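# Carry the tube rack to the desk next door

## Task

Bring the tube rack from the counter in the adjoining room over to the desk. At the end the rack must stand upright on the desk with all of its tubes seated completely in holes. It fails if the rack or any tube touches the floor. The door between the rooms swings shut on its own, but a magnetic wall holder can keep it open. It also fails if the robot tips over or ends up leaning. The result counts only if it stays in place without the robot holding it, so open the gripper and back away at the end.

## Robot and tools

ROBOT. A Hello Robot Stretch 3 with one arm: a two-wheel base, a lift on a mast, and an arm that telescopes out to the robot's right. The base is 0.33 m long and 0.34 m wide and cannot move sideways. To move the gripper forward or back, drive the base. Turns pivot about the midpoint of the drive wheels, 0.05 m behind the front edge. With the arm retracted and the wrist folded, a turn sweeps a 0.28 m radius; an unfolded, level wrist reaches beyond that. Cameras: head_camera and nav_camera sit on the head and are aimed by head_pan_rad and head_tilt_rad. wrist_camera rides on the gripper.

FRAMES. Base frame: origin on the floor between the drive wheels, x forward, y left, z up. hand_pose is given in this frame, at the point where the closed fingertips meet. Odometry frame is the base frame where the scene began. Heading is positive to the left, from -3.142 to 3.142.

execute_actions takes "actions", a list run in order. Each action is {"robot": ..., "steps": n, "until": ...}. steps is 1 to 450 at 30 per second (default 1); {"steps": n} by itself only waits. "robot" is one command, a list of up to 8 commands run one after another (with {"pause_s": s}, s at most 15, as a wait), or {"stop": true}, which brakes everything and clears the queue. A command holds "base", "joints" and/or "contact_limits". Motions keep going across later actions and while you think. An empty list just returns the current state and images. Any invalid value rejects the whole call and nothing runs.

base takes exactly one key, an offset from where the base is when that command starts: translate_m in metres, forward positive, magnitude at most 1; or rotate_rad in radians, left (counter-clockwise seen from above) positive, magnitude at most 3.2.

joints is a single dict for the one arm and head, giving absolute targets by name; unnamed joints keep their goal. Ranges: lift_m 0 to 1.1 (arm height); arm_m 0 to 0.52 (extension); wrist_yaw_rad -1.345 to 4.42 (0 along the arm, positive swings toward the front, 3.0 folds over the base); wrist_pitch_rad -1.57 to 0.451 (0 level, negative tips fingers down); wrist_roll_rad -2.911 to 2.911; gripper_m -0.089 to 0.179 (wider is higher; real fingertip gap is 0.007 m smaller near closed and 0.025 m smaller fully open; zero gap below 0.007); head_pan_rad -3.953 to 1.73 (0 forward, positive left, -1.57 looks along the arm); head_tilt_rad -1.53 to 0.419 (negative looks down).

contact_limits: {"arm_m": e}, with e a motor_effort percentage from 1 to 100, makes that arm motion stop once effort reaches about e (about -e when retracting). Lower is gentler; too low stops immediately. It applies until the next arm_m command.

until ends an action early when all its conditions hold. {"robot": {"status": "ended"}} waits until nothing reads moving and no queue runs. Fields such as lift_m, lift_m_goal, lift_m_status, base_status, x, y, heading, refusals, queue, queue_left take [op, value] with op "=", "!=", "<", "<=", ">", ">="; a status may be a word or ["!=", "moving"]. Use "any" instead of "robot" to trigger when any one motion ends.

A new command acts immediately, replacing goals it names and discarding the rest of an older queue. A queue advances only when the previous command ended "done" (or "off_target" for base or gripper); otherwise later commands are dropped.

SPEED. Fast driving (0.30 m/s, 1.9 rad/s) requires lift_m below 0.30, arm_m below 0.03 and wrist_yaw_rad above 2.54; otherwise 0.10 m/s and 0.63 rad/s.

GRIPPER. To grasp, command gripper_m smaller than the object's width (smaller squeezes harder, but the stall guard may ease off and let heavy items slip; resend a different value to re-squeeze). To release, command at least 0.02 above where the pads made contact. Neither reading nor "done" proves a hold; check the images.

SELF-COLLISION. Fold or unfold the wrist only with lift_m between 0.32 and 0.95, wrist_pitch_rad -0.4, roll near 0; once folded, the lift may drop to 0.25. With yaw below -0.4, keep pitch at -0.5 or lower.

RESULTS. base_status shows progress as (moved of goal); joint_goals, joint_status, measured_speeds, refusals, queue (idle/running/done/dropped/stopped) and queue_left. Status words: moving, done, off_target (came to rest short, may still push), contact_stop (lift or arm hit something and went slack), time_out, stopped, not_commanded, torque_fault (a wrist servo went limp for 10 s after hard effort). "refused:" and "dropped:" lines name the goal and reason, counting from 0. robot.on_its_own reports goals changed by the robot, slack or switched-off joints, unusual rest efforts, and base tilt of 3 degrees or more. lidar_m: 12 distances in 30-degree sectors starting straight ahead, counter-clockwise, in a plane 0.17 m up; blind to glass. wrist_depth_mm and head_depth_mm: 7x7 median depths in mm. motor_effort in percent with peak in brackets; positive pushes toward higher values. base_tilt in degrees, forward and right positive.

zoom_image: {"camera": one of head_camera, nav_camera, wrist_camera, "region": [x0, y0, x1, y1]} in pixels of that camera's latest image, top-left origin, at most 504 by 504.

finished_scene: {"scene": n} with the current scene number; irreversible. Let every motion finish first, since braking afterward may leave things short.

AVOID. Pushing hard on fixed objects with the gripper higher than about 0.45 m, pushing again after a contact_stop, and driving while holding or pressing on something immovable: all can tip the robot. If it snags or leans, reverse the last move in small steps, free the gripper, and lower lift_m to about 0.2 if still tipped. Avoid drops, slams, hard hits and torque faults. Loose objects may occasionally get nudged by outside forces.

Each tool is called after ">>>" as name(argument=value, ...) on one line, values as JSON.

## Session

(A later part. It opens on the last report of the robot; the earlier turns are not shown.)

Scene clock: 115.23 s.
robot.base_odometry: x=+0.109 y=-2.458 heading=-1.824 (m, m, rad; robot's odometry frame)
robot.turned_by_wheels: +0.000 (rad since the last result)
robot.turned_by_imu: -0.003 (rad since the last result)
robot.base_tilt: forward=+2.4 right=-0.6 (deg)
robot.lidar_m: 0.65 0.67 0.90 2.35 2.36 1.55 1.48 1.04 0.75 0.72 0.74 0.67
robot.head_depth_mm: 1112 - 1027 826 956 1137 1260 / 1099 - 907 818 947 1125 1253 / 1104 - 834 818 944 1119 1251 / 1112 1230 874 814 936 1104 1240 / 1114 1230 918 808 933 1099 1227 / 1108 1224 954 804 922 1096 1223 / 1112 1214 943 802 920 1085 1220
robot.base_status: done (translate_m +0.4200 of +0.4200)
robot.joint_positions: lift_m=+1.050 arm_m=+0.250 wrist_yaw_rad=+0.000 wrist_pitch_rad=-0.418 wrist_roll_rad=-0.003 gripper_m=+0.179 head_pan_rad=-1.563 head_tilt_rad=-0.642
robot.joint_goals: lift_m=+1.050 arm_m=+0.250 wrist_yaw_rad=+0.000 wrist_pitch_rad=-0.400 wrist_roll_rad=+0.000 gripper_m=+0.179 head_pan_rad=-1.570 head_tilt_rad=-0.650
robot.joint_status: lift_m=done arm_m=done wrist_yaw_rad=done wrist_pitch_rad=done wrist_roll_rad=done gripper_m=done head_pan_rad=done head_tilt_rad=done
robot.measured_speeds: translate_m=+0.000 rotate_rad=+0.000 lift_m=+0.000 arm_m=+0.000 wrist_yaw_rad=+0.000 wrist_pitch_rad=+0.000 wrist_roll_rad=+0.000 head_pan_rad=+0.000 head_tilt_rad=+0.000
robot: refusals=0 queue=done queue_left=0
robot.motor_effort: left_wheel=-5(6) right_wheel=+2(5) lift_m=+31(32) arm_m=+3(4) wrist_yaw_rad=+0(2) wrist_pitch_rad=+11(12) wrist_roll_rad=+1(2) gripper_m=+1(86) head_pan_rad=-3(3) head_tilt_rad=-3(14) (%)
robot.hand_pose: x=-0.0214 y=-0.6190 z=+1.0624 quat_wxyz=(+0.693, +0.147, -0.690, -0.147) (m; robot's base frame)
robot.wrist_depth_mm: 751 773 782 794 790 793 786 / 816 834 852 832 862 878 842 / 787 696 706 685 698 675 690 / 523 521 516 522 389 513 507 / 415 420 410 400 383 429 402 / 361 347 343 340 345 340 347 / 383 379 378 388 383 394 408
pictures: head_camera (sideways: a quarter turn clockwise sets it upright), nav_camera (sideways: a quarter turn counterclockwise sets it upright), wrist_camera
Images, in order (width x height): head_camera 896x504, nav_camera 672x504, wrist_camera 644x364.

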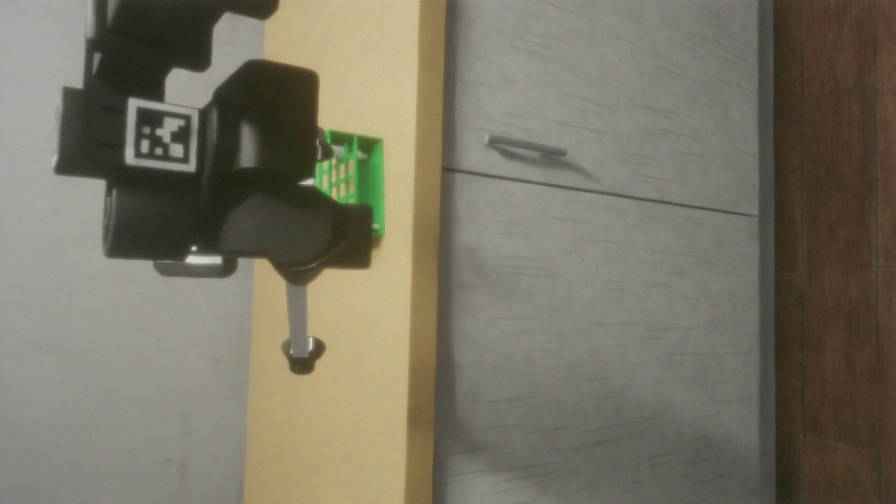

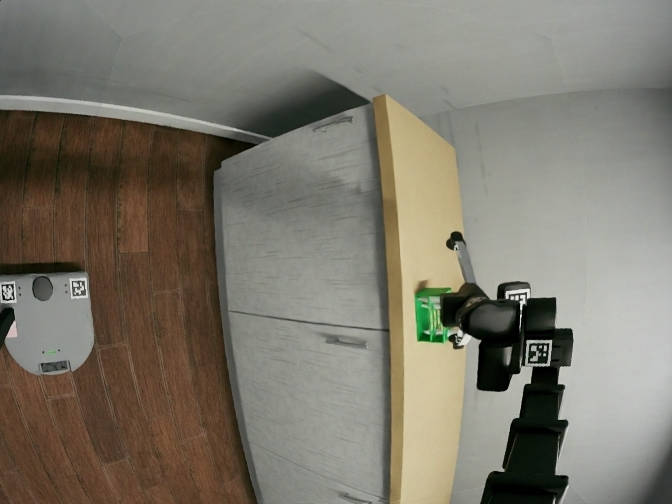

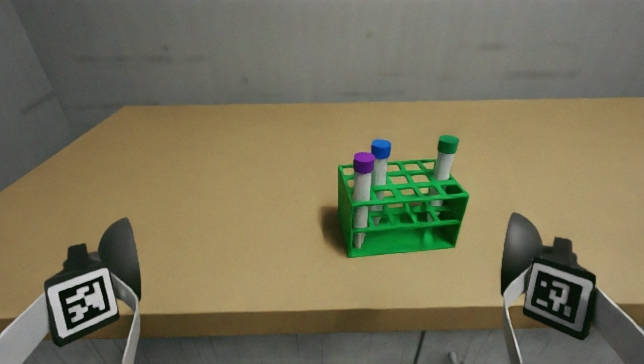

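>>> execute_actions(actions=[{"robot":[{"joints":{"wrist_yaw_rad":0.2,"lift_m":0.95},"base":{"translate_m":-0.13}},{"joints":{"arm_m":0.33}}],"steps":450,"until":{"robot":{"status":"ended"}}}])

Scene clock: 124.33 s.
robot.base_odometry: x=+0.142 y=-2.332 heading=-1.824 (m, m, rad; robot's odometry frame)
robot.turned_by_wheels: +0.000 (rad since the last result)
robot.turned_by_imu: -0.002 (rad since the last result)
robot.base_tilt: forward=+2.4 right=-0.4 (deg)
robot.lidar_m: 0.77 0.80 1.08 2.33 2.35 1.41 1.35 1.05 0.75 0.72 0.74 0.81
robot.head_depth_mm: 1134 1256 1187 - 954 1142 1268 / 1128 1243 - 837 951 1124 1251 / 1120 1228 - 829 945 1118 1249 / 1118 1232 - 832 943 1111 1244 / 1114 1233 836 813 934 1105 1236 / 1112 1227 966 808 929 1092 1220 / 1104 1218 941 802 925 1086 1214
robot.base_status: done (translate_m -0.1300 of -0.1300)
robot.joint_positions: lift_m=+0.950 arm_m=+0.330 wrist_yaw_rad=+0.199 wrist_pitch_rad=-0.418 wrist_roll_rad=-0.003 gripper_m=+0.179 head_pan_rad=-1.563 head_tilt_rad=-0.642
robot.joint_goals: lift_m=+0.950 arm_m=+0.330 wrist_yaw_rad=+0.200 wrist_pitch_rad=-0.400 wrist_roll_rad=+0.000 gripper_m=+0.179 head_pan_rad=-1.570 head_tilt_rad=-0.650
robot.joint_status: lift_m=done arm_m=done wrist_yaw_rad=done wrist_pitch_rad=done wrist_roll_rad=done gripper_m=done head_pan_rad=done head_tilt_rad=done
robot.measured_speeds: translate_m=+0.000 rotate_rad=+0.000 lift_m=+0.000 arm_m=+0.000 wrist_yaw_rad=+0.000 wrist_pitch_rad=+0.000 wrist_roll_rad=+0.000 head_pan_rad=+0.000 head_tilt_rad=+0.000
robot: refusals=0 queue=done queue_left=0
robot.motor_effort: left_wheel=-4(10) right_wheel=+2(4) lift_m=+22(30) arm_m=+3(6) wrist_yaw_rad=+1(3) wrist_pitch_rad=+12(12) wrist_roll_rad=+1(1) gripper_m=+0(0) head_pan_rad=-3(3) head_tilt_rad=-3(2) (%)
robot.hand_pose: x=+0.0228 y=-0.6946 z=+0.9628 quat_wxyz=(+0.704, +0.215, -0.672, -0.077) (m; robot's base frame)
robot.wrist_depth_mm: 786 815 744 717 690 648 625 / 735 658 664 549 589 639 625 / 444 444 443 244 245 430 423 / 330 333 328 264 262 323 319 / 269 262 261 260 256 267 257 / - 224 217 216 215 215 217 / 357 311 281 216 197 190 181
pictures: head_camera (sideways: a quarter turn clockwise sets it upright), nav_camera (sideways: a quarter turn counterclockwise sets it upright), wrist_camera
Images, in order (width x height): head_camera 896x504, nav_camera 672x504, wrist_camera 644x364.

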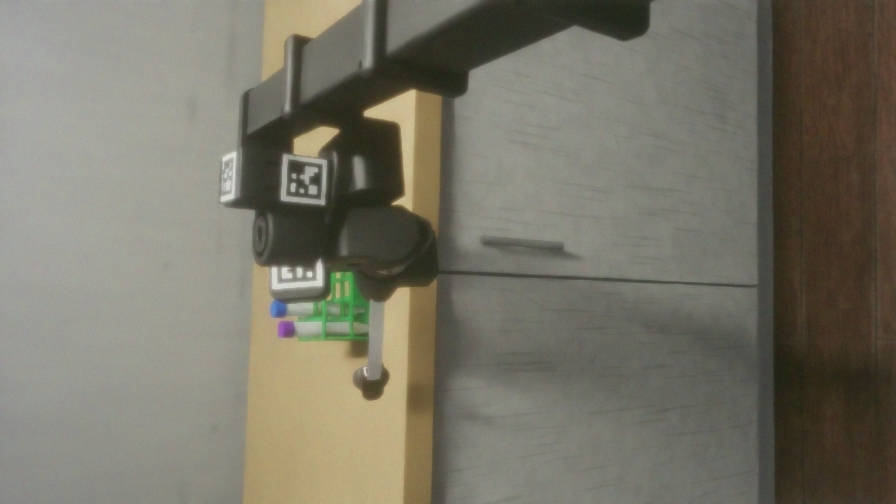

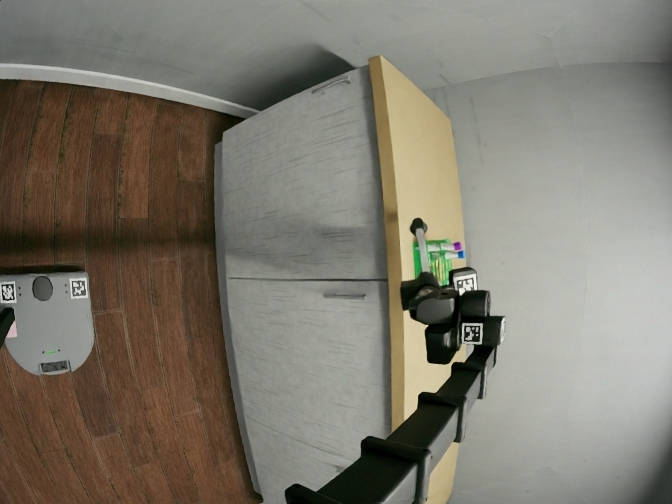

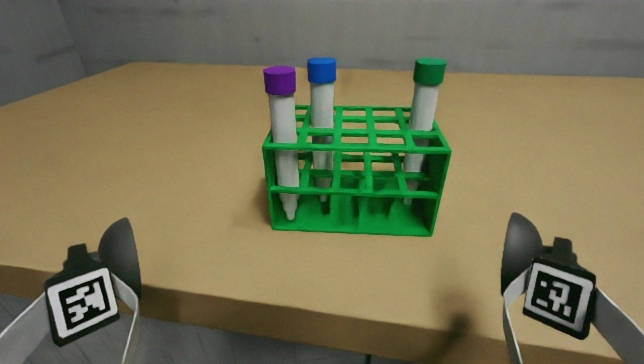

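>>> execute_actions(actions=[{"robot":[{"joints":{"wrist_yaw_rad":0.15,"lift_m":0.92}},{"joints":{"arm_m":0.44}}],"steps":450,"until":{"robot":{"status":"ended"}}}])

Scene clock: 131.07 s.
robot.base_odometry: x=+0.142 y=-2.332 heading=-1.824 (m, m, rad; robot's odometry frame)
robot.turned_by_wheels: +0.000 (rad since the last result)
robot.turned_by_imu: -0.002 (rad since the last result)
robot.base_tilt: forward=+2.3 right=-0.4 (deg)
robot.lidar_m: 0.77 0.80 1.07 2.33 2.35 1.41 1.35 1.05 0.75 0.72 0.74 0.81
robot.head_depth_mm: 1130 1256 1068 - - 1166 1261 / 1131 1247 - 839 956 1132 1257 / 1127 1224 - 819 946 1112 1247 / 1122 1230 - 816 944 1112 1238 / 1114 1232 824 813 932 1104 1231 / 1116 1225 959 807 931 1094 1224 / 1112 1223 938 804 926 1084 1216
robot.base_status: done (translate_m -0.1300 of -0.1300)
robot.joint_positions: lift_m=+0.920 arm_m=+0.440 wrist_yaw_rad=+0.151 wrist_pitch_rad=-0.418 wrist_roll_rad=-0.003 gripper_m=+0.179 head_pan_rad=-1.563 head_tilt_rad=-0.642
robot.joint_goals: lift_m=+0.920 arm_m=+0.440 wrist_yaw_rad=+0.150 wrist_pitch_rad=-0.400 wrist_roll_rad=+0.000 gripper_m=+0.179 head_pan_rad=-1.570 head_tilt_rad=-0.650
robot.joint_status: lift_m=done arm_m=done wrist_yaw_rad=done wrist_pitch_rad=done wrist_roll_rad=done gripper_m=done head_pan_rad=done head_tilt_rad=done
robot.measured_speeds: translate_m=+0.000 rotate_rad=+0.000 lift_m=+0.000 arm_m=+0.000 wrist_yaw_rad=+0.000 wrist_pitch_rad=+0.000 wrist_roll_rad=+0.000 head_pan_rad=+0.000 head_tilt_rad=+0.000
robot: refusals=0 queue=done queue_left=0
robot.motor_effort: left_wheel=-3(4) right_wheel=+2(2) lift_m=+22(22) arm_m=+3(3) wrist_yaw_rad=-1(5) wrist_pitch_rad=+11(11) wrist_roll_rad=+1(1) gripper_m=+0(1) head_pan_rad=-3(3) head_tilt_rad=-2(3) (%)
robot.hand_pose: x=+0.0122 y=-0.8065 z=+0.9328 quat_wxyz=(+0.702, +0.199, -0.677, -0.094) (m; robot's base frame)
robot.wrist_depth_mm: 679 665 631 614 601 566 562 / 545 96 123 538 123 532 521 / 362 105 155 361 147 352 352 / 271 118 139 175 132 265 263 / 218 124 150 153 147 204 210 / - 134 140 169 163 171 180 / 150 150 150 149 149 152 147
pictures: head_camera (sideways: a quarter turn clockwise sets it upright), nav_camera (sideways: a quarter turn counterclockwise sets it upright), wrist_camera
Images, in order (width x height): head_camera 896x504, nav_camera 672x504, wrist_camera 644x364.

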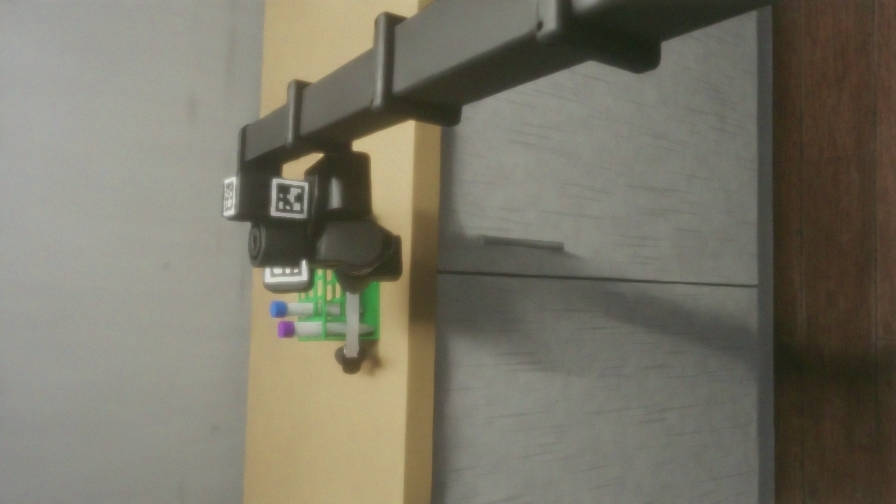

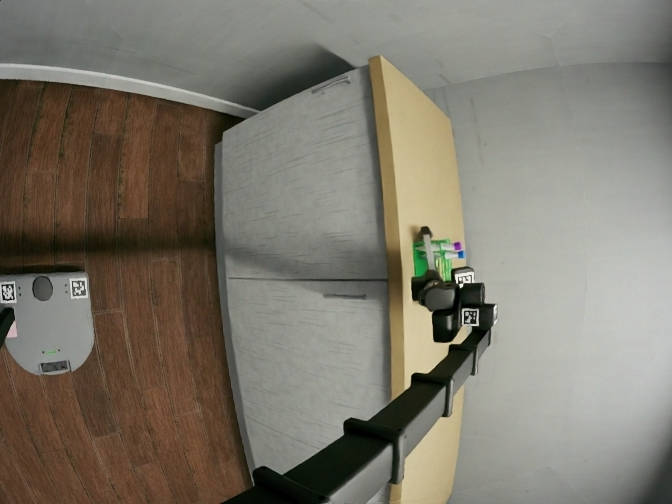

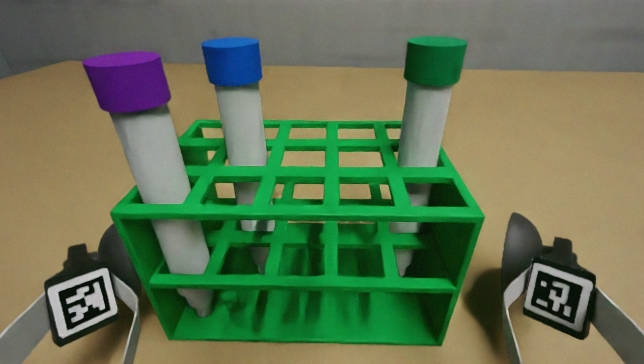

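>>> execute_actions(actions=[{"robot":[{"base":{"translate_m":0.012}},{"joints":{"arm_m":0.46}},{"joints":{"gripper_m":0.085}},{"pause_s":0.4},{"joints":{"lift_m":0.96}},{"joints":{"wrist_pitch_rad":0.0}}],"steps":450,"until":{"robot":{"status":"ended"}}}])

Scene clock: 139.77 s.
robot.base_odometry: x=+0.139 y=-2.344 heading=-1.824 (m, m, rad; robot's odometry frame)
robot.turned_by_wheels: +0.000 (rad since the last result)
robot.turned_by_imu: -0.002 (rad since the last result)
robot.base_tilt: forward=+2.4 right=-0.4 (deg)
robot.lidar_m: 0.76 0.79 1.06 2.33 2.35 1.42 1.36 1.05 0.75 0.72 0.74 0.80
robot.head_depth_mm: 1131 1252 - - 982 1131 1265 / 1125 1229 953 826 951 1130 1250 / 1123 1205 918 823 946 1118 1246 / 1118 1202 873 816 938 1108 1243 / 1120 826 963 809 934 1103 1229 / 1109 1229 955 809 932 1095 1229 / 1104 1215 940 802 926 1083 1217
robot.base_status: done (translate_m +0.0120 of +0.0120)
robot.joint_positions: lift_m=+0.960 arm_m=+0.460 wrist_yaw_rad=+0.151 wrist_pitch_rad=-0.036 wrist_roll_rad=-0.003 gripper_m=+0.089 head_pan_rad=-1.563 head_tilt_rad=-0.642
robot.joint_goals: lift_m=+0.960 arm_m=+0.460 wrist_yaw_rad=+0.150 wrist_pitch_rad=+0.000 wrist_roll_rad=+0.000 gripper_m=+0.088 head_pan_rad=-1.570 head_tilt_rad=-0.650
robot.joint_status: lift_m=done arm_m=done wrist_yaw_rad=done wrist_pitch_rad=done wrist_roll_rad=done gripper_m=done head_pan_rad=done head_tilt_rad=done
robot.measured_speeds: translate_m=+0.000 rotate_rad=+0.000 lift_m=+0.000 arm_m=+0.000 wrist_yaw_rad=+0.000 wrist_pitch_rad=+0.000 wrist_roll_rad=+0.000 head_pan_rad=+0.000 head_tilt_rad=+0.000
robot: refusals=0 queue=done queue_left=0
robot.motor_effort: left_wheel=-4(6) right_wheel=+2(6) lift_m=+31(32) arm_m=+3(5) wrist_yaw_rad=-1(1) wrist_pitch_rad=+22(21) wrist_roll_rad=+1(1) gripper_m=-20(97) head_pan_rad=-3(3) head_tilt_rad=-3(3) (%)
robot.hand_pose: x=+0.0168 y=-0.8570 z=+1.0653 quat_wxyz=(+0.707, +0.066, -0.703, +0.040) (m; robot's base frame)
robot.wrist_depth_mm: 690 664 643 609 591 570 551 / 718 686 142 634 599 574 570 / 730 708 149 659 196 597 585 / 763 723 131 144 148 618 601 / 764 644 155 179 162 592 606 / 460 - 145 177 167 - 443 / 349 331 151 153 152 330 334
pictures: head_camera (sideways: a quarter turn clockwise sets it upright), nav_camera (sideways: a quarter turn counterclockwise sets it upright), wrist_camera
Images, in order (width x height): head_camera 896x504, nav_camera 672x504, wrist_camera 644x364.

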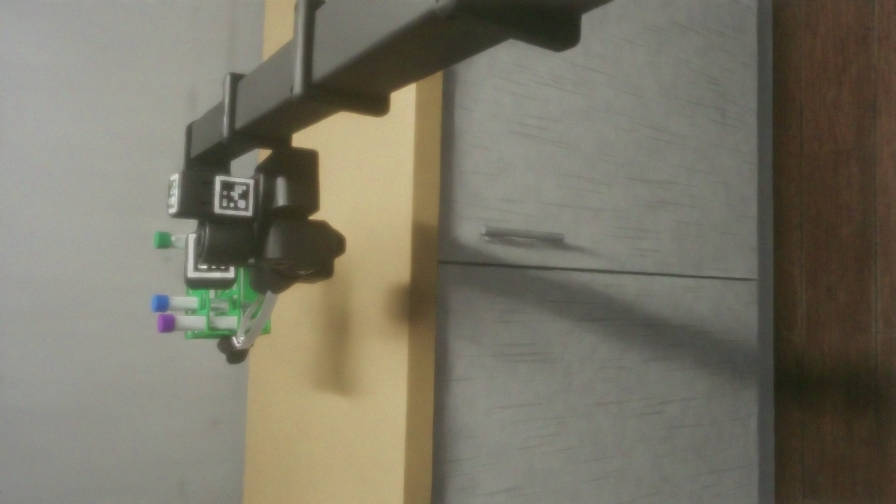

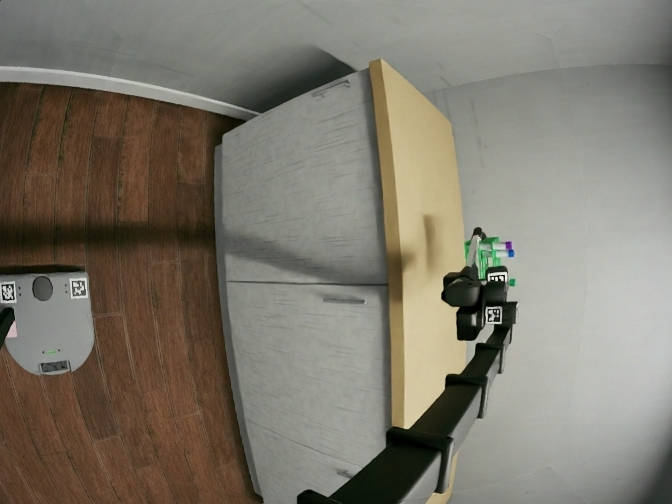

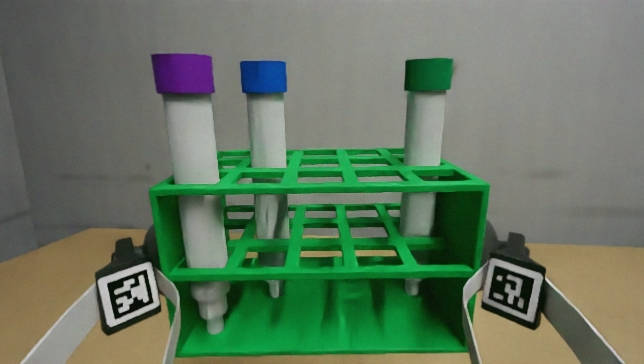

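>>> execute_actions(actions=[{"robot":[{"joints":{"arm_m":0.0}},{"joints":{"wrist_yaw_rad":1.9,"head_pan_rad":0,"head_tilt_rad":-0.6},"base":{"rotate_rad":1.57}},{"base":{"translate_m":1.0}},{"base":{"translate_m":0.86}},{"base":{"rotate_rad":1.57}}],"steps":450,"until":{"robot":{"status":"ended"}}},{"steps":450,"until":{"robot":{"status":"ended"}}},{"steps":150,"until":{"robot":{"status":"ended"}}}])

Scene clock: 176.83 s.
robot.base_odometry: x=+1.939 y=-2.811 heading=+1.316 (m, m, rad; robot's odometry frame)
robot.turned_by_wheels: +3.140 (rad since the last result)
robot.turned_by_imu: +3.147 (rad since the last result)
robot.base_tilt: forward=+2.4 right=-0.6 (deg)
robot.lidar_m: 1.35 1.49 1.94 2.57 1.05 0.76 0.72 0.74 0.60 0.58 0.60 0.66
robot.head_depth_mm: 965 979 988 994 305 - 1025 / 1964 1276 1293 1292 1312 - 1214 / 3187 3135 3089 2481 2031 - - / 3461 3872 3614 2471 1952 - - / 3463 3816 3652 2481 1923 1501 - / 3417 3773 3571 2427 1855 1488 1248 / 3383 3712 3477 2398 1780 1482 1238
robot.base_status: done (rotate_rad +1.5698 of +1.5700)
robot.joint_positions: lift_m=+0.960 arm_m=+0.000 wrist_yaw_rad=+1.899 wrist_pitch_rad=-0.034 wrist_roll_rad=-0.003 gripper_m=+0.089 head_pan_rad=-0.007 head_tilt_rad=-0.606
robot.joint_goals: lift_m=+0.960 arm_m=+0.000 wrist_yaw_rad=+1.900 wrist_pitch_rad=+0.000 wrist_roll_rad=+0.000 gripper_m=+0.088 head_pan_rad=+0.000 head_tilt_rad=-0.600
robot.joint_status: lift_m=done arm_m=done wrist_yaw_rad=done wrist_pitch_rad=done wrist_roll_rad=done gripper_m=done head_pan_rad=done head_tilt_rad=done
robot.measured_speeds: translate_m=+0.000 rotate_rad=+0.000 lift_m=+0.000 arm_m=+0.000 wrist_yaw_rad=+0.000 wrist_pitch_rad=+0.000 wrist_roll_rad=+0.000 head_pan_rad=+0.000 head_tilt_rad=+0.000
robot: refusals=0 queue=done queue_left=0
robot.motor_effort: left_wheel=-4(11) right_wheel=+3(5) lift_m=+31(31) arm_m=-2(4) wrist_yaw_rad=+2(5) wrist_pitch_rad=+21(22) wrist_roll_rad=+1(1) gripper_m=-19(20) head_pan_rad=+3(37) head_tilt_rad=+2(9) (%)
robot.hand_pose: x=+0.2203 y=-0.0631 z=+1.0656 quat_wxyz=(+0.422, +0.581, -0.401, +0.569) (m; robot's base frame)
robot.wrist_depth_mm: - - - - - - 612 / - - 142 - - - 620 / - - 149 - 197 - 611 / - - 131 144 149 - 596 / - - 155 180 162 813 600 / - - 145 176 168 - 589 / - - 150 153 153 - 541
pictures: head_camera (sideways: a quarter turn clockwise sets it upright), nav_camera (sideways: a quarter turn counterclockwise sets it upright), wrist_camera
Images, in order (width x height): head_camera 896x504, nav_camera 672x504, wrist_camera 644x364.

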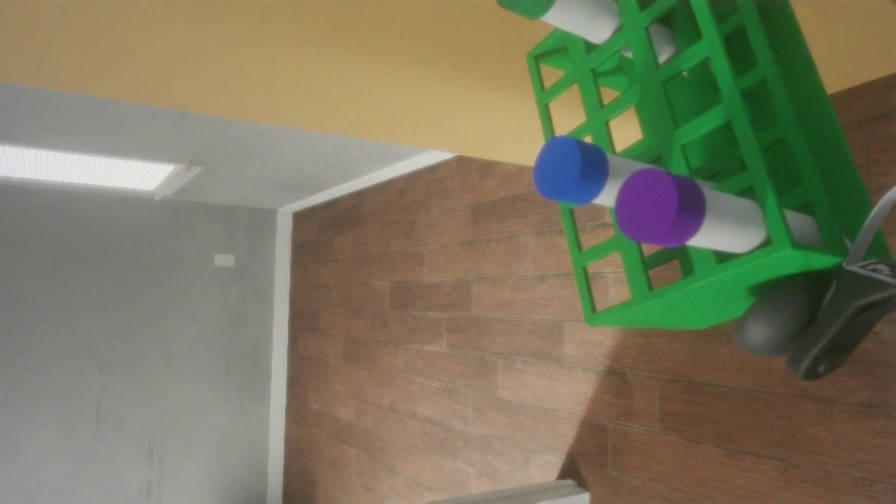

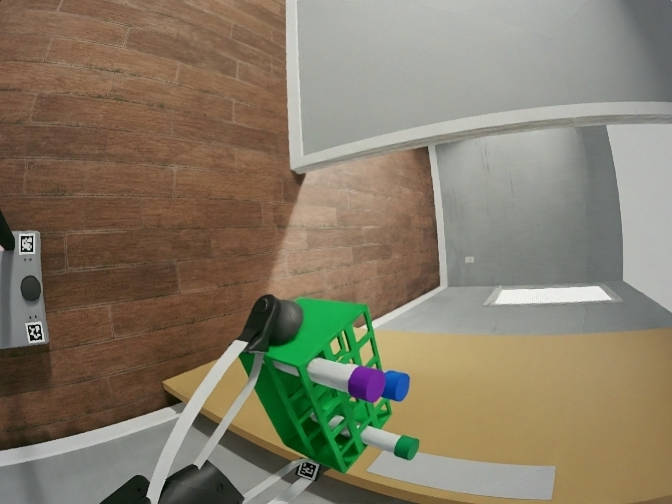

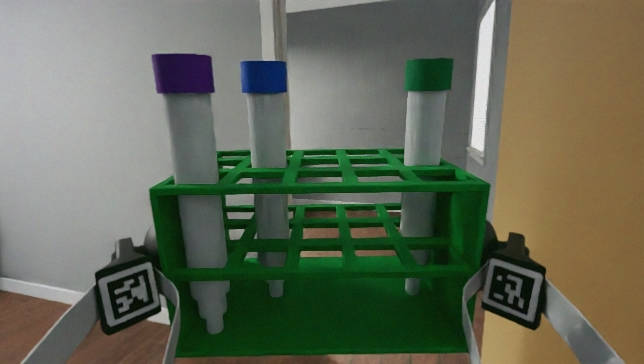

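>>> execute_actions(actions=[])

Scene clock: 184.43 s.
robot.base_odometry: x=+1.939 y=-2.811 heading=+1.316 (m, m, rad; robot's odometry frame)
robot.turned_by_wheels: +0.000 (rad since the last result)
robot.turned_by_imu: -0.001 (rad since the last result)
robot.base_tilt: forward=+2.4 right=-0.5 (deg)
robot.lidar_m: 1.35 1.49 1.94 2.57 1.06 0.75 0.72 0.74 0.60 0.58 0.59 0.66
robot.head_depth_mm: 969 984 986 995 305 - 1026 / 1985 1276 1286 1306 1317 - 1214 / 3170 3136 3069 2504 2028 - - / 3555 3823 3669 2495 1937 - - / 3444 3770 3596 2481 1935 1518 - / 3443 3813 3537 2406 1825 1491 1248 / 3435 3804 3495 2433 1784 1477 1239
robot.base_status: done (rotate_rad +1.5698 of +1.5700)
robot.joint_positions: lift_m=+0.960 arm_m=+0.000 wrist_yaw_rad=+1.899 wrist_pitch_rad=-0.034 wrist_roll_rad=-0.003 gripper_m=+0.089 head_pan_rad=-0.007 head_tilt_rad=-0.606
robot.joint_goals: lift_m=+0.960 arm_m=+0.000 wrist_yaw_rad=+1.900 wrist_pitch_rad=+0.000 wrist_roll_rad=+0.000 gripper_m=+0.088 head_pan_rad=+0.000 head_tilt_rad=-0.600
robot.joint_status: lift_m=done arm_m=done wrist_yaw_rad=done wrist_pitch_rad=done wrist_roll_rad=done gripper_m=done head_pan_rad=done head_tilt_rad=done
robot.measured_speeds: translate_m=+0.000 rotate_rad=+0.000 lift_m=+0.000 arm_m=+0.000 wrist_yaw_rad=+0.000 wrist_pitch_rad=+0.000 wrist_roll_rad=+0.000 head_pan_rad=+0.000 head_tilt_rad=+0.000
robot: refusals=0 queue=done queue_left=0
robot.motor_effort: left_wheel=-4(4) right_wheel=+3(2) lift_m=+31(31) arm_m=-2(2) wrist_yaw_rad=+2(0) wrist_pitch_rad=+21(21) wrist_roll_rad=+1(1) gripper_m=-19(20) head_pan_rad=+3(3) head_tilt_rad=+3(2) (%)
robot.hand_pose: x=+0.2203 y=-0.0631 z=+1.0656 quat_wxyz=(+0.422, +0.581, -0.401, +0.569) (m; robot's base frame)
robot.wrist_depth_mm: - - - - - - 624 / - - 142 - - - 620 / - - 149 - 195 - 626 / - - 132 143 148 991 607 / - - 155 180 162 811 594 / - - 144 176 167 - 596 / - - 150 153 152 - 547
pictures: head_camera (sideways: a quarter turn clockwise sets it upright), nav_camera (sideways: a quarter turn counterclockwise sets it upright), wrist_camera
Images, in order (width x height): head_camera 896x504, nav_camera 672x504, wrist_camera 644x364.

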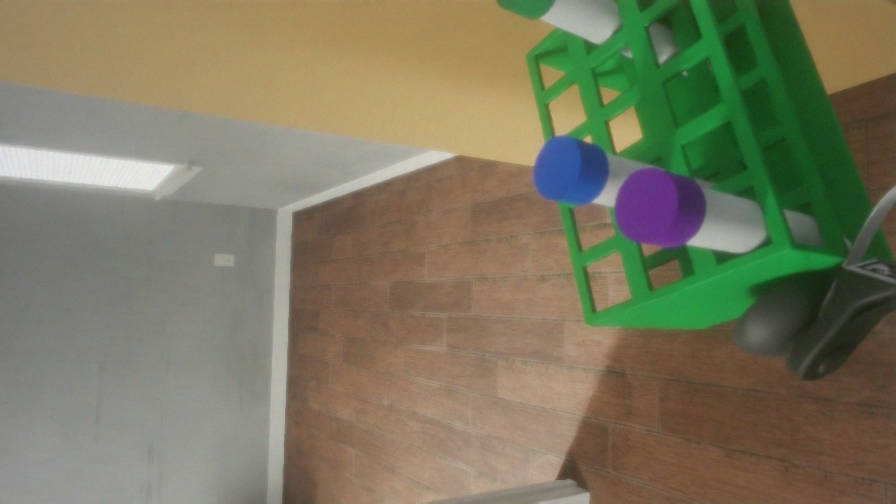

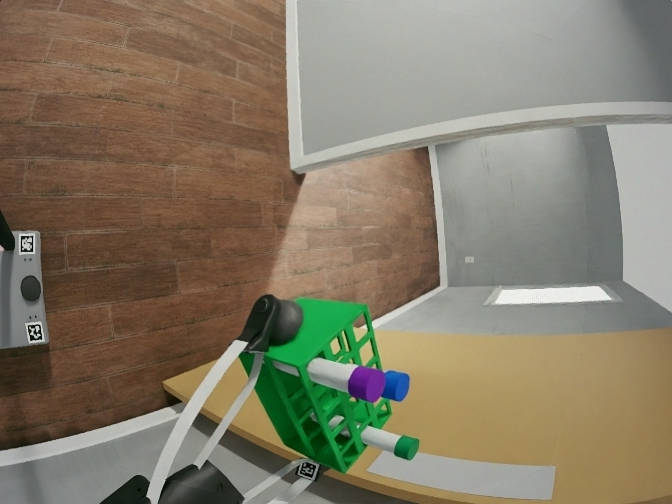

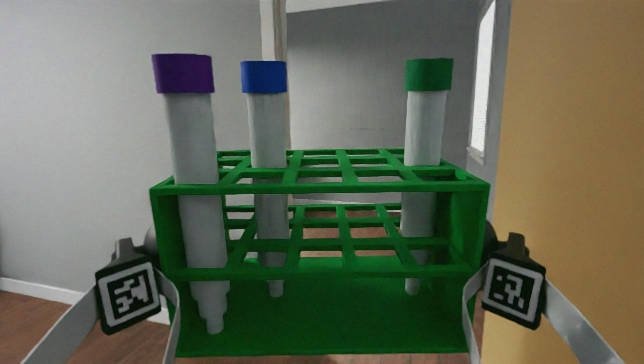

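>>> execute_actions(actions=[{"robot":[{"base":{"rotate_rad":0.1}},{"base":{"translate_m":0.75}},{"base":{"rotate_rad":-0.06}}],"steps":450,"until":{"robot":{"status":"ended"}}}])

Scene clock: 199.47 s.
robot.base_odometry: x=+2.055 y=-2.070 heading=+1.356 (m, m, rad; robot's odometry frame)
robot.turned_by_wheels: +0.040 (rad since the last result)
robot.turned_by_imu: +0.039 (rad since the last result)
robot.base_tilt: forward=+2.5 right=-0.6 (deg)
robot.lidar_m: 2.61 0.79 0.95 2.51 2.04 1.51 1.46 0.88 0.50 0.47 0.49 0.64
robot.head_depth_mm: 1779 1772 1722 1698 305 - 1083 / 2528 2501 2452 2330 1929 - 1231 / 2815 3100 3333 2512 2066 - - / 2781 3118 3354 2507 1954 - - / 2794 3097 3338 2453 1927 1494 - / 2808 3132 3368 2415 1852 1490 1247 / 2801 3096 3248 2393 1831 1478 1249
robot.base_status: done (rotate_rad -0.0599 of -0.0600)
robot.joint_positions: lift_m=+0.960 arm_m=+0.000 wrist_yaw_rad=+1.899 wrist_pitch_rad=-0.034 wrist_roll_rad=-0.003 gripper_m=+0.089 head_pan_rad=-0.007 head_tilt_rad=-0.606
robot.joint_goals: lift_m=+0.960 arm_m=+0.000 wrist_yaw_rad=+1.900 wrist_pitch_rad=+0.000 wrist_roll_rad=+0.000 gripper_m=+0.088 head_pan_rad=+0.000 head_tilt_rad=-0.600
robot.joint_status: lift_m=done arm_m=done wrist_yaw_rad=done wrist_pitch_rad=done wrist_roll_rad=done gripper_m=done head_pan_rad=done head_tilt_rad=done
robot.measured_speeds: translate_m=+0.000 rotate_rad=+0.000 lift_m=+0.000 arm_m=+0.000 wrist_yaw_rad=+0.000 wrist_pitch_rad=+0.000 wrist_roll_rad=+0.000 head_pan_rad=+0.000 head_tilt_rad=+0.000
robot: refusals=0 queue=done queue_left=0
robot.motor_effort: left_wheel=+4(11) right_wheel=-2(6) lift_m=+31(31) arm_m=-2(2) wrist_yaw_rad=+1(1) wrist_pitch_rad=+21(21) wrist_roll_rad=+1(2) gripper_m=-20(20) head_pan_rad=+3(3) head_tilt_rad=+2(2) (%)
robot.hand_pose: x=+0.2203 y=-0.0630 z=+1.0656 quat_wxyz=(+0.422, +0.581, -0.401, +0.569) (m; robot's base frame)
robot.wrist_depth_mm: 850 734 - - - - - / 883 766 143 - - - - / 908 799 148 - 196 - - / 959 809 132 144 148 - - / - 876 156 180 162 - - / - - 145 177 167 - - / - 950 151 153 152 - -
pictures: head_camera (sideways: a quarter turn clockwise sets it upright), nav_camera (sideways: a quarter turn counterclockwise sets it upright), wrist_camera
Images, in order (width x height): head_camera 896x504, nav_camera 672x504, wrist_camera 644x364.

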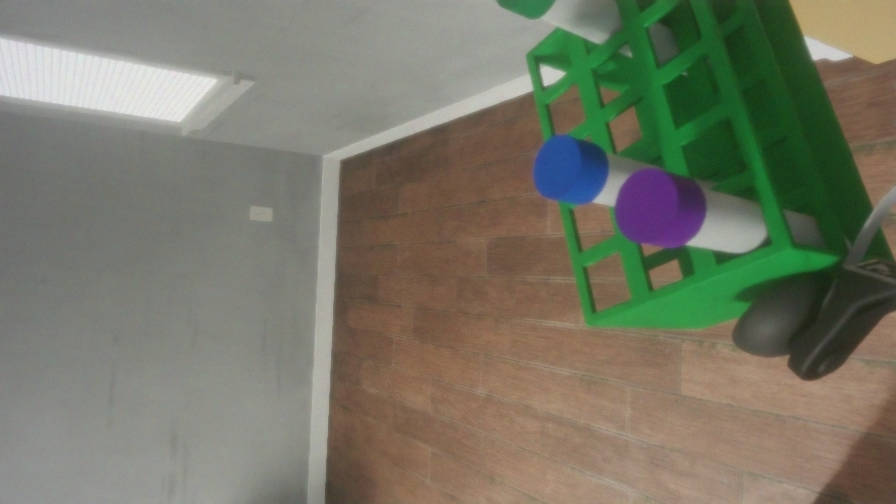

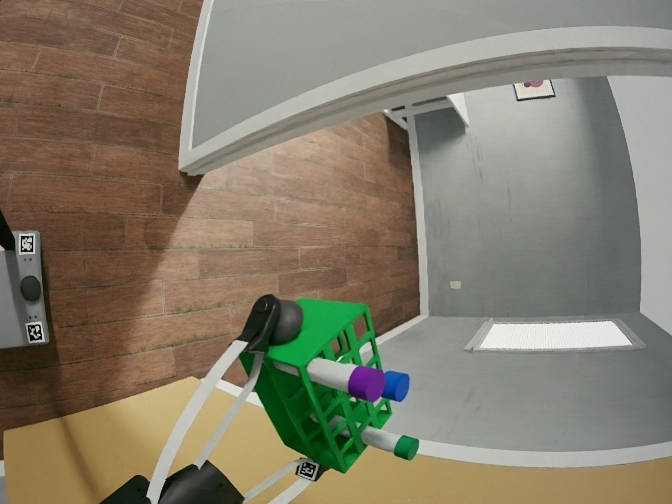

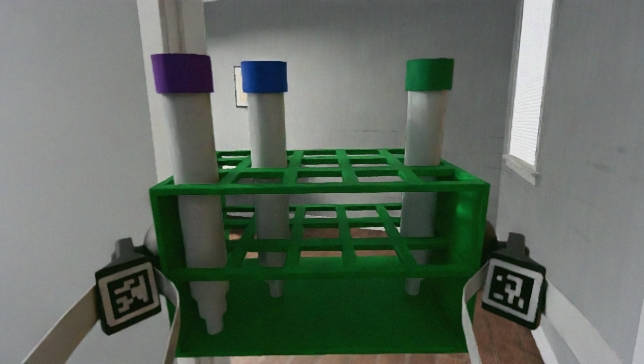

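>>> execute_actions(actions=[{"robot":[{"base":{"translate_m":0.55}}],"steps":450,"until":{"robot":{"status":"ended"}}}])

Scene clock: 207.90 s.
robot.base_odometry: x=+2.173 y=-1.533 heading=+1.356 (m, m, rad; robot's odometry frame)
robot.turned_by_wheels: +0.000 (rad since the last result)
robot.turned_by_imu: +0.000 (rad since the last result)
robot.base_tilt: forward=+2.4 right=-0.5 (deg)
robot.lidar_m: 2.65 2.68 0.45 0.46 2.62 2.07 2.01 0.67 0.47 0.44 0.49 0.93
robot.head_depth_mm: 1825 1795 1750 1720 305 - 1258 / 2322 2511 2490 2308 1915 - 1219 / 2366 2558 2843 2531 2040 - - / 2321 2562 2852 2459 1949 - - / 2369 2543 2878 2471 1937 1488 - / 2334 2554 2854 2447 1847 1500 1250 / 2332 2576 2801 2414 1835 1487 1245
robot.base_status: done (translate_m +0.5500 of +0.5500)
robot.joint_positions: lift_m=+0.960 arm_m=+0.000 wrist_yaw_rad=+1.899 wrist_pitch_rad=-0.034 wrist_roll_rad=-0.003 gripper_m=+0.089 head_pan_rad=-0.007 head_tilt_rad=-0.606
robot.joint_goals: lift_m=+0.960 arm_m=+0.000 wrist_yaw_rad=+1.900 wrist_pitch_rad=+0.000 wrist_roll_rad=+0.000 gripper_m=+0.088 head_pan_rad=+0.000 head_tilt_rad=-0.600
robot.joint_status: lift_m=done arm_m=done wrist_yaw_rad=done wrist_pitch_rad=done wrist_roll_rad=done gripper_m=done head_pan_rad=done head_tilt_rad=done
robot.measured_speeds: translate_m=+0.000 rotate_rad=+0.000 lift_m=+0.000 arm_m=+0.000 wrist_yaw_rad=+0.000 wrist_pitch_rad=+0.000 wrist_roll_rad=+0.000 head_pan_rad=+0.000 head_tilt_rad=+0.000
robot: refusals=0 queue=done queue_left=0
robot.motor_effort: left_wheel=+3(10) right_wheel=-2(4) lift_m=+31(31) arm_m=-2(2) wrist_yaw_rad=+1(1) wrist_pitch_rad=+21(21) wrist_roll_rad=+1(1) gripper_m=-19(20) head_pan_rad=+2(3) head_tilt_rad=+2(1) (%)
robot.hand_pose: x=+0.2203 y=-0.0630 z=+1.0656 quat_wxyz=(+0.422, +0.581, -0.401, +0.569) (m; robot's base frame)
robot.wrist_depth_mm: - - - - - - - / - - 143 - - - - / - - 148 - 197 - - / - - 131 144 148 - - / - - 155 180 162 - - / - - 144 177 167 - - / - - 150 153 152 - -
pictures: head_camera (sideways: a quarter turn clockwise sets it upright), nav_camera (sideways: a quarter turn counterclockwise sets it upright), wrist_camera
Images, in order (width x height): head_camera 896x504, nav_camera 672x504, wrist_camera 644x364.

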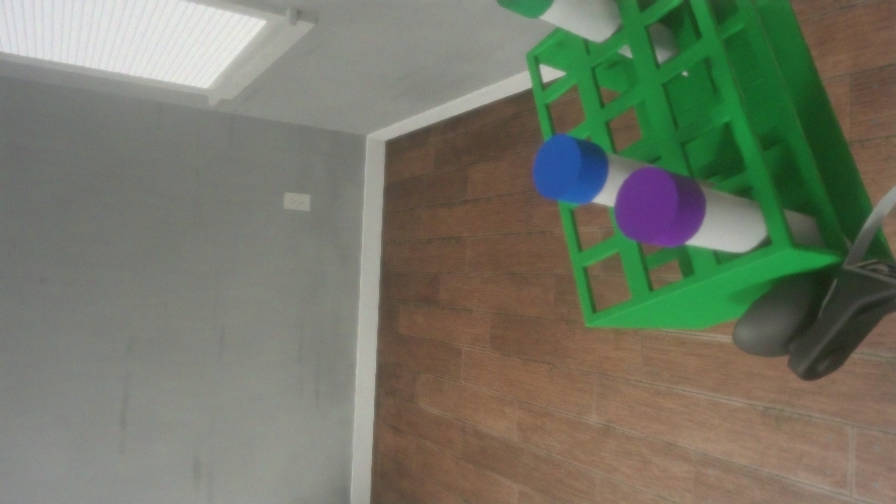

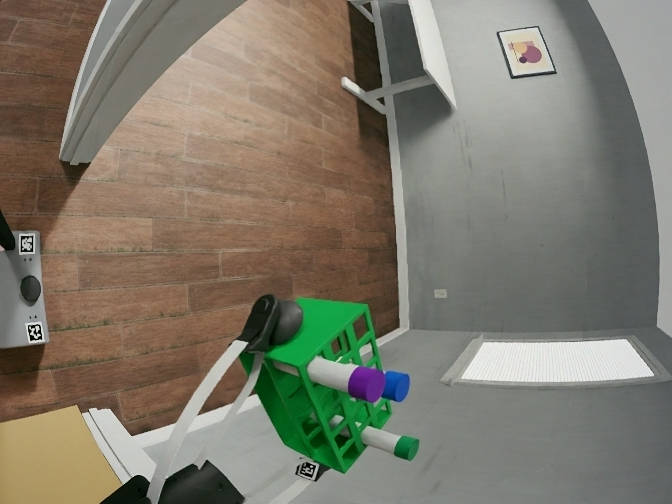

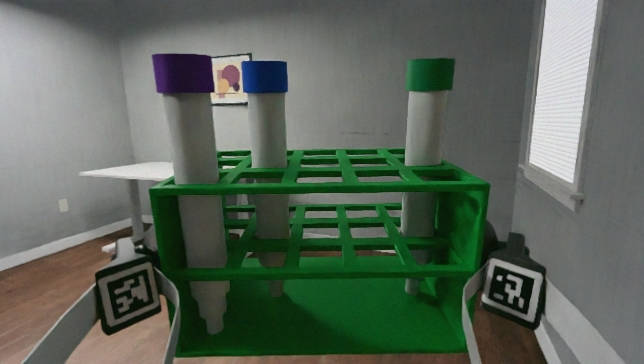

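>>> execute_actions(actions=[{"robot":[{"base":{"translate_m":0.95}},{"base":{"translate_m":0.5}},{"base":{"rotate_rad":1.57}}],"steps":450,"until":{"robot":{"status":"ended"}}},{"steps":300,"until":{"robot":{"status":"ended"}}}])

Scene clock: 229.40 s.
robot.base_odometry: x=+2.482 y=-0.116 heading=+2.925 (m, m, rad; robot's odometry frame)
robot.turned_by_wheels: +1.570 (rad since the last result)
robot.turned_by_imu: +1.574 (rad since the last result)
robot.base_tilt: forward=+2.4 right=-0.6 (deg)
robot.lidar_m: 3.08 1.69 1.27 1.84 0.94 0.69 0.67 0.70 0.97 1.32 1.37 1.62
robot.head_depth_mm: 2646 2842 1729 2535 305 - 1251 / 2609 2820 3138 2546 1913 - 1229 / 2679 2894 3179 2534 2030 - - / 2644 2871 3191 2508 1955 - - / 2637 2907 3129 2447 1930 1499 - / 2622 2855 3194 2438 1846 1496 1248 / 2586 2909 3157 2388 1833 1476 1250
robot.base_status: done (rotate_rad +1.5698 of +1.5700)
robot.joint_positions: lift_m=+0.960 arm_m=+0.000 wrist_yaw_rad=+1.899 wrist_pitch_rad=-0.034 wrist_roll_rad=-0.003 gripper_m=+0.089 head_pan_rad=-0.007 head_tilt_rad=-0.606
robot.joint_goals: lift_m=+0.960 arm_m=+0.000 wrist_yaw_rad=+1.900 wrist_pitch_rad=+0.000 wrist_roll_rad=+0.000 gripper_m=+0.088 head_pan_rad=+0.000 head_tilt_rad=-0.600
robot.joint_status: lift_m=done arm_m=done wrist_yaw_rad=done wrist_pitch_rad=done wrist_roll_rad=done gripper_m=done head_pan_rad=done head_tilt_rad=done
robot.measured_speeds: translate_m=+0.000 rotate_rad=+0.000 lift_m=+0.000 arm_m=+0.000 wrist_yaw_rad=+0.000 wrist_pitch_rad=+0.000 wrist_roll_rad=+0.000 head_pan_rad=+0.000 head_tilt_rad=+0.000
robot: refusals=0 queue=done queue_left=0
robot.motor_effort: left_wheel=-4(10) right_wheel=+3(6) lift_m=+31(31) arm_m=-2(2) wrist_yaw_rad=+1(1) wrist_pitch_rad=+21(21) wrist_roll_rad=+2(1) gripper_m=-21(19) head_pan_rad=+3(3) head_tilt_rad=+2(2) (%)
robot.hand_pose: x=+0.2203 y=-0.0630 z=+1.0656 quat_wxyz=(+0.422, +0.581, -0.401, +0.569) (m; robot's base frame)
robot.wrist_depth_mm: - - - - - - - / - - 142 - - - - / - - 149 - 197 - - / - - 132 144 151 - - / - - 155 179 162 - - / - - 145 177 167 - - / - - 151 153 153 - -
pictures: head_camera (sideways: a quarter turn clockwise sets it upright), nav_camera (sideways: a quarter turn counterclockwise sets it upright), wrist_camera
Images, in order (width x height): head_camera 896x504, nav_camera 672x504, wrist_camera 644x364.

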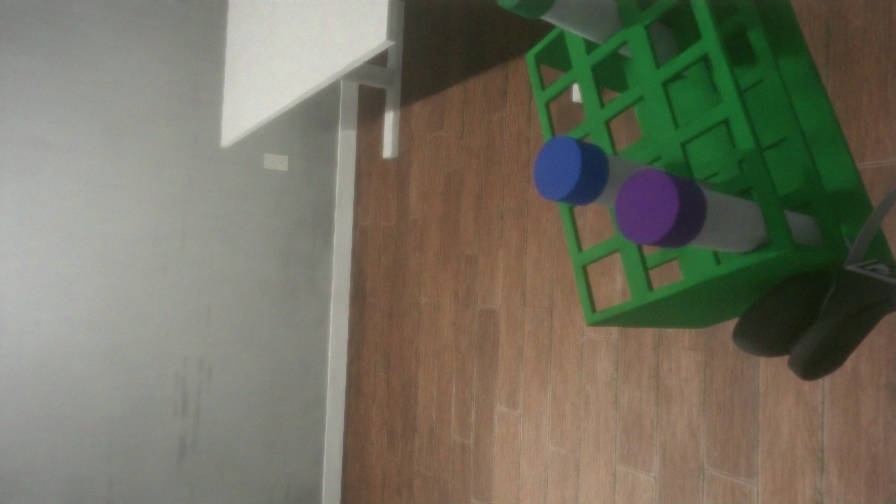

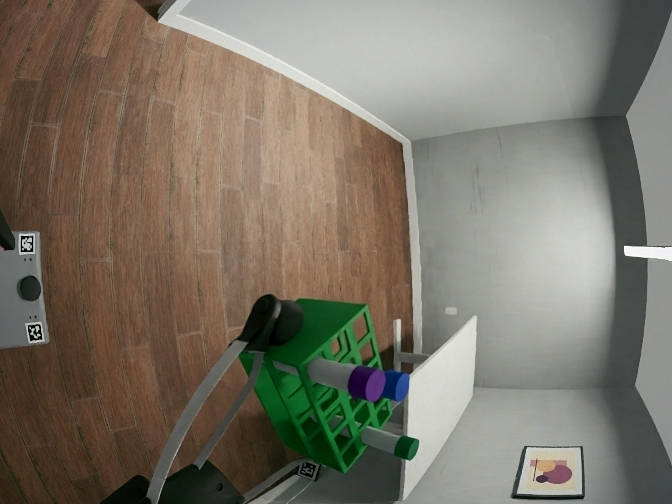

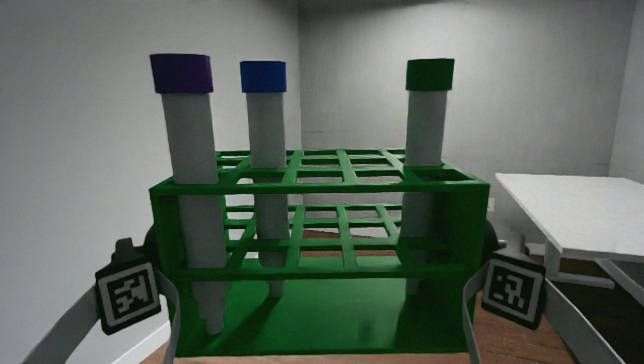

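>>> execute_actions(actions=[{"robot":[{"base":{"rotate_rad":-0.09}},{"base":{"translate_m":1.0},"joints":{"head_pan_rad":-1.4,"head_tilt_rad":-0.75}},{"base":{"rotate_rad":0.06}}],"steps":450,"until":{"robot":{"status":"ended"}}}])

Scene clock: 246.43 s.
robot.base_odometry: x=+1.529 y=+0.185 heading=+2.895 (m, m, rad; robot's odometry frame)
robot.turned_by_wheels: -0.030 (rad since the last result)
robot.turned_by_imu: -0.030 (rad since the last result)
robot.base_tilt: forward=+2.5 right=-0.5 (deg)
robot.lidar_m: 2.10 1.84 1.33 1.28 1.32 1.72 1.66 1.72 1.29 1.24 0.86 1.75
robot.head_depth_mm: 1014 1132 1273 1478 - - 1175 / 1028 1147 1299 1498 - - 1148 / 1044 1166 1323 1538 - - - / 1063 1184 1351 1568 1639 1410 - / 1069 1202 1314 1608 1640 1432 - / 1093 1228 1164 979 1587 - - / 1108 1244 1143 870 745 - -
robot.base_status: done (rotate_rad +0.0598 of +0.0600)
robot.joint_positions: lift_m=+0.960 arm_m=+0.000 wrist_yaw_rad=+1.899 wrist_pitch_rad=-0.034 wrist_roll_rad=-0.003 gripper_m=+0.089 head_pan_rad=-1.393 head_tilt_rad=-0.741
robot.joint_goals: lift_m=+0.960 arm_m=+0.000 wrist_yaw_rad=+1.900 wrist_pitch_rad=+0.000 wrist_roll_rad=+0.000 gripper_m=+0.088 head_pan_rad=-1.400 head_tilt_rad=-0.750
robot.joint_status: lift_m=done arm_m=done wrist_yaw_rad=done wrist_pitch_rad=done wrist_roll_rad=done gripper_m=done head_pan_rad=done head_tilt_rad=done
robot.measured_speeds: translate_m=+0.000 rotate_rad=+0.000 lift_m=+0.000 arm_m=+0.000 wrist_yaw_rad=+0.000 wrist_pitch_rad=+0.000 wrist_roll_rad=+0.000 head_pan_rad=+0.000 head_tilt_rad=+0.000
robot: refusals=0 queue=done queue_left=0
robot.motor_effort: left_wheel=-4(11) right_wheel=+3(3) lift_m=+31(31) arm_m=-2(2) wrist_yaw_rad=+0(0) wrist_pitch_rad=+21(21) wrist_roll_rad=+1(1) gripper_m=-19(19) head_pan_rad=-2(37) head_tilt_rad=-3(13) (%)
robot.hand_pose: x=+0.2203 y=-0.0630 z=+1.0656 quat_wxyz=(+0.422, +0.581, -0.401, +0.569) (m; robot's base frame)
robot.wrist_depth_mm: - - - - - - - / - - 142 - - - - / - - 149 - 197 - - / - - 133 143 148 - - / - - 155 179 163 - - / - - 144 176 166 - 837 / - - 150 153 152 - 661
pictures: head_camera (sideways: a quarter turn clockwise sets it upright), nav_camera (sideways: a quarter turn counterclockwise sets it upright), wrist_camera
Images, in order (width x height): head_camera 896x504, nav_camera 672x504, wrist_camera 644x364.

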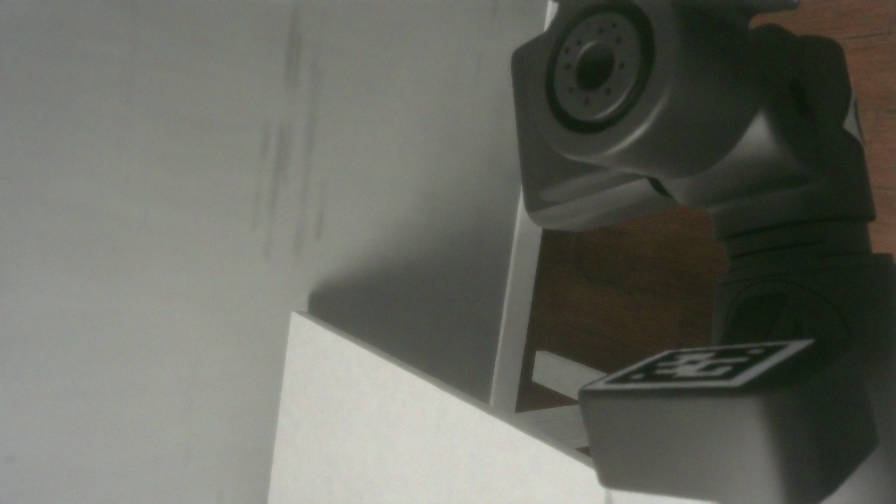

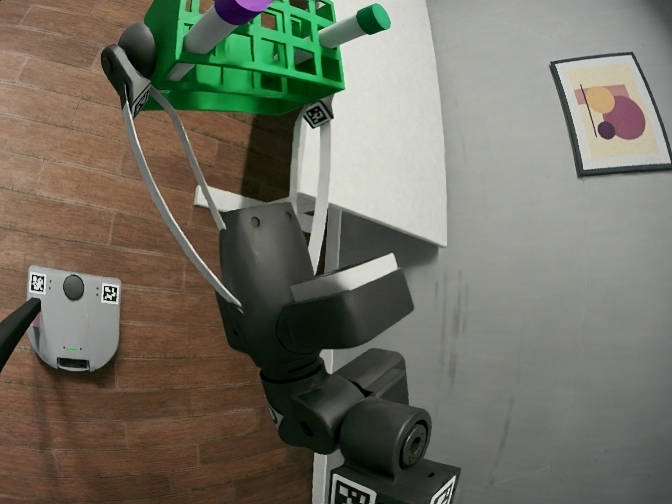

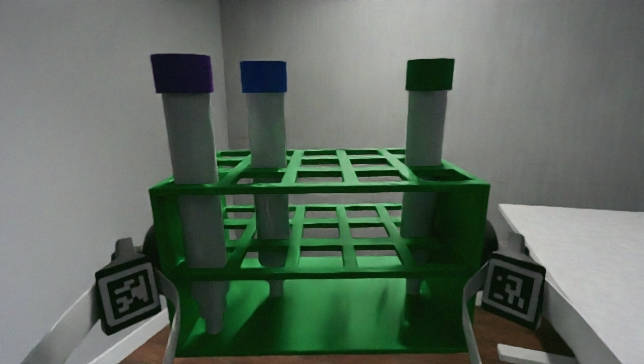

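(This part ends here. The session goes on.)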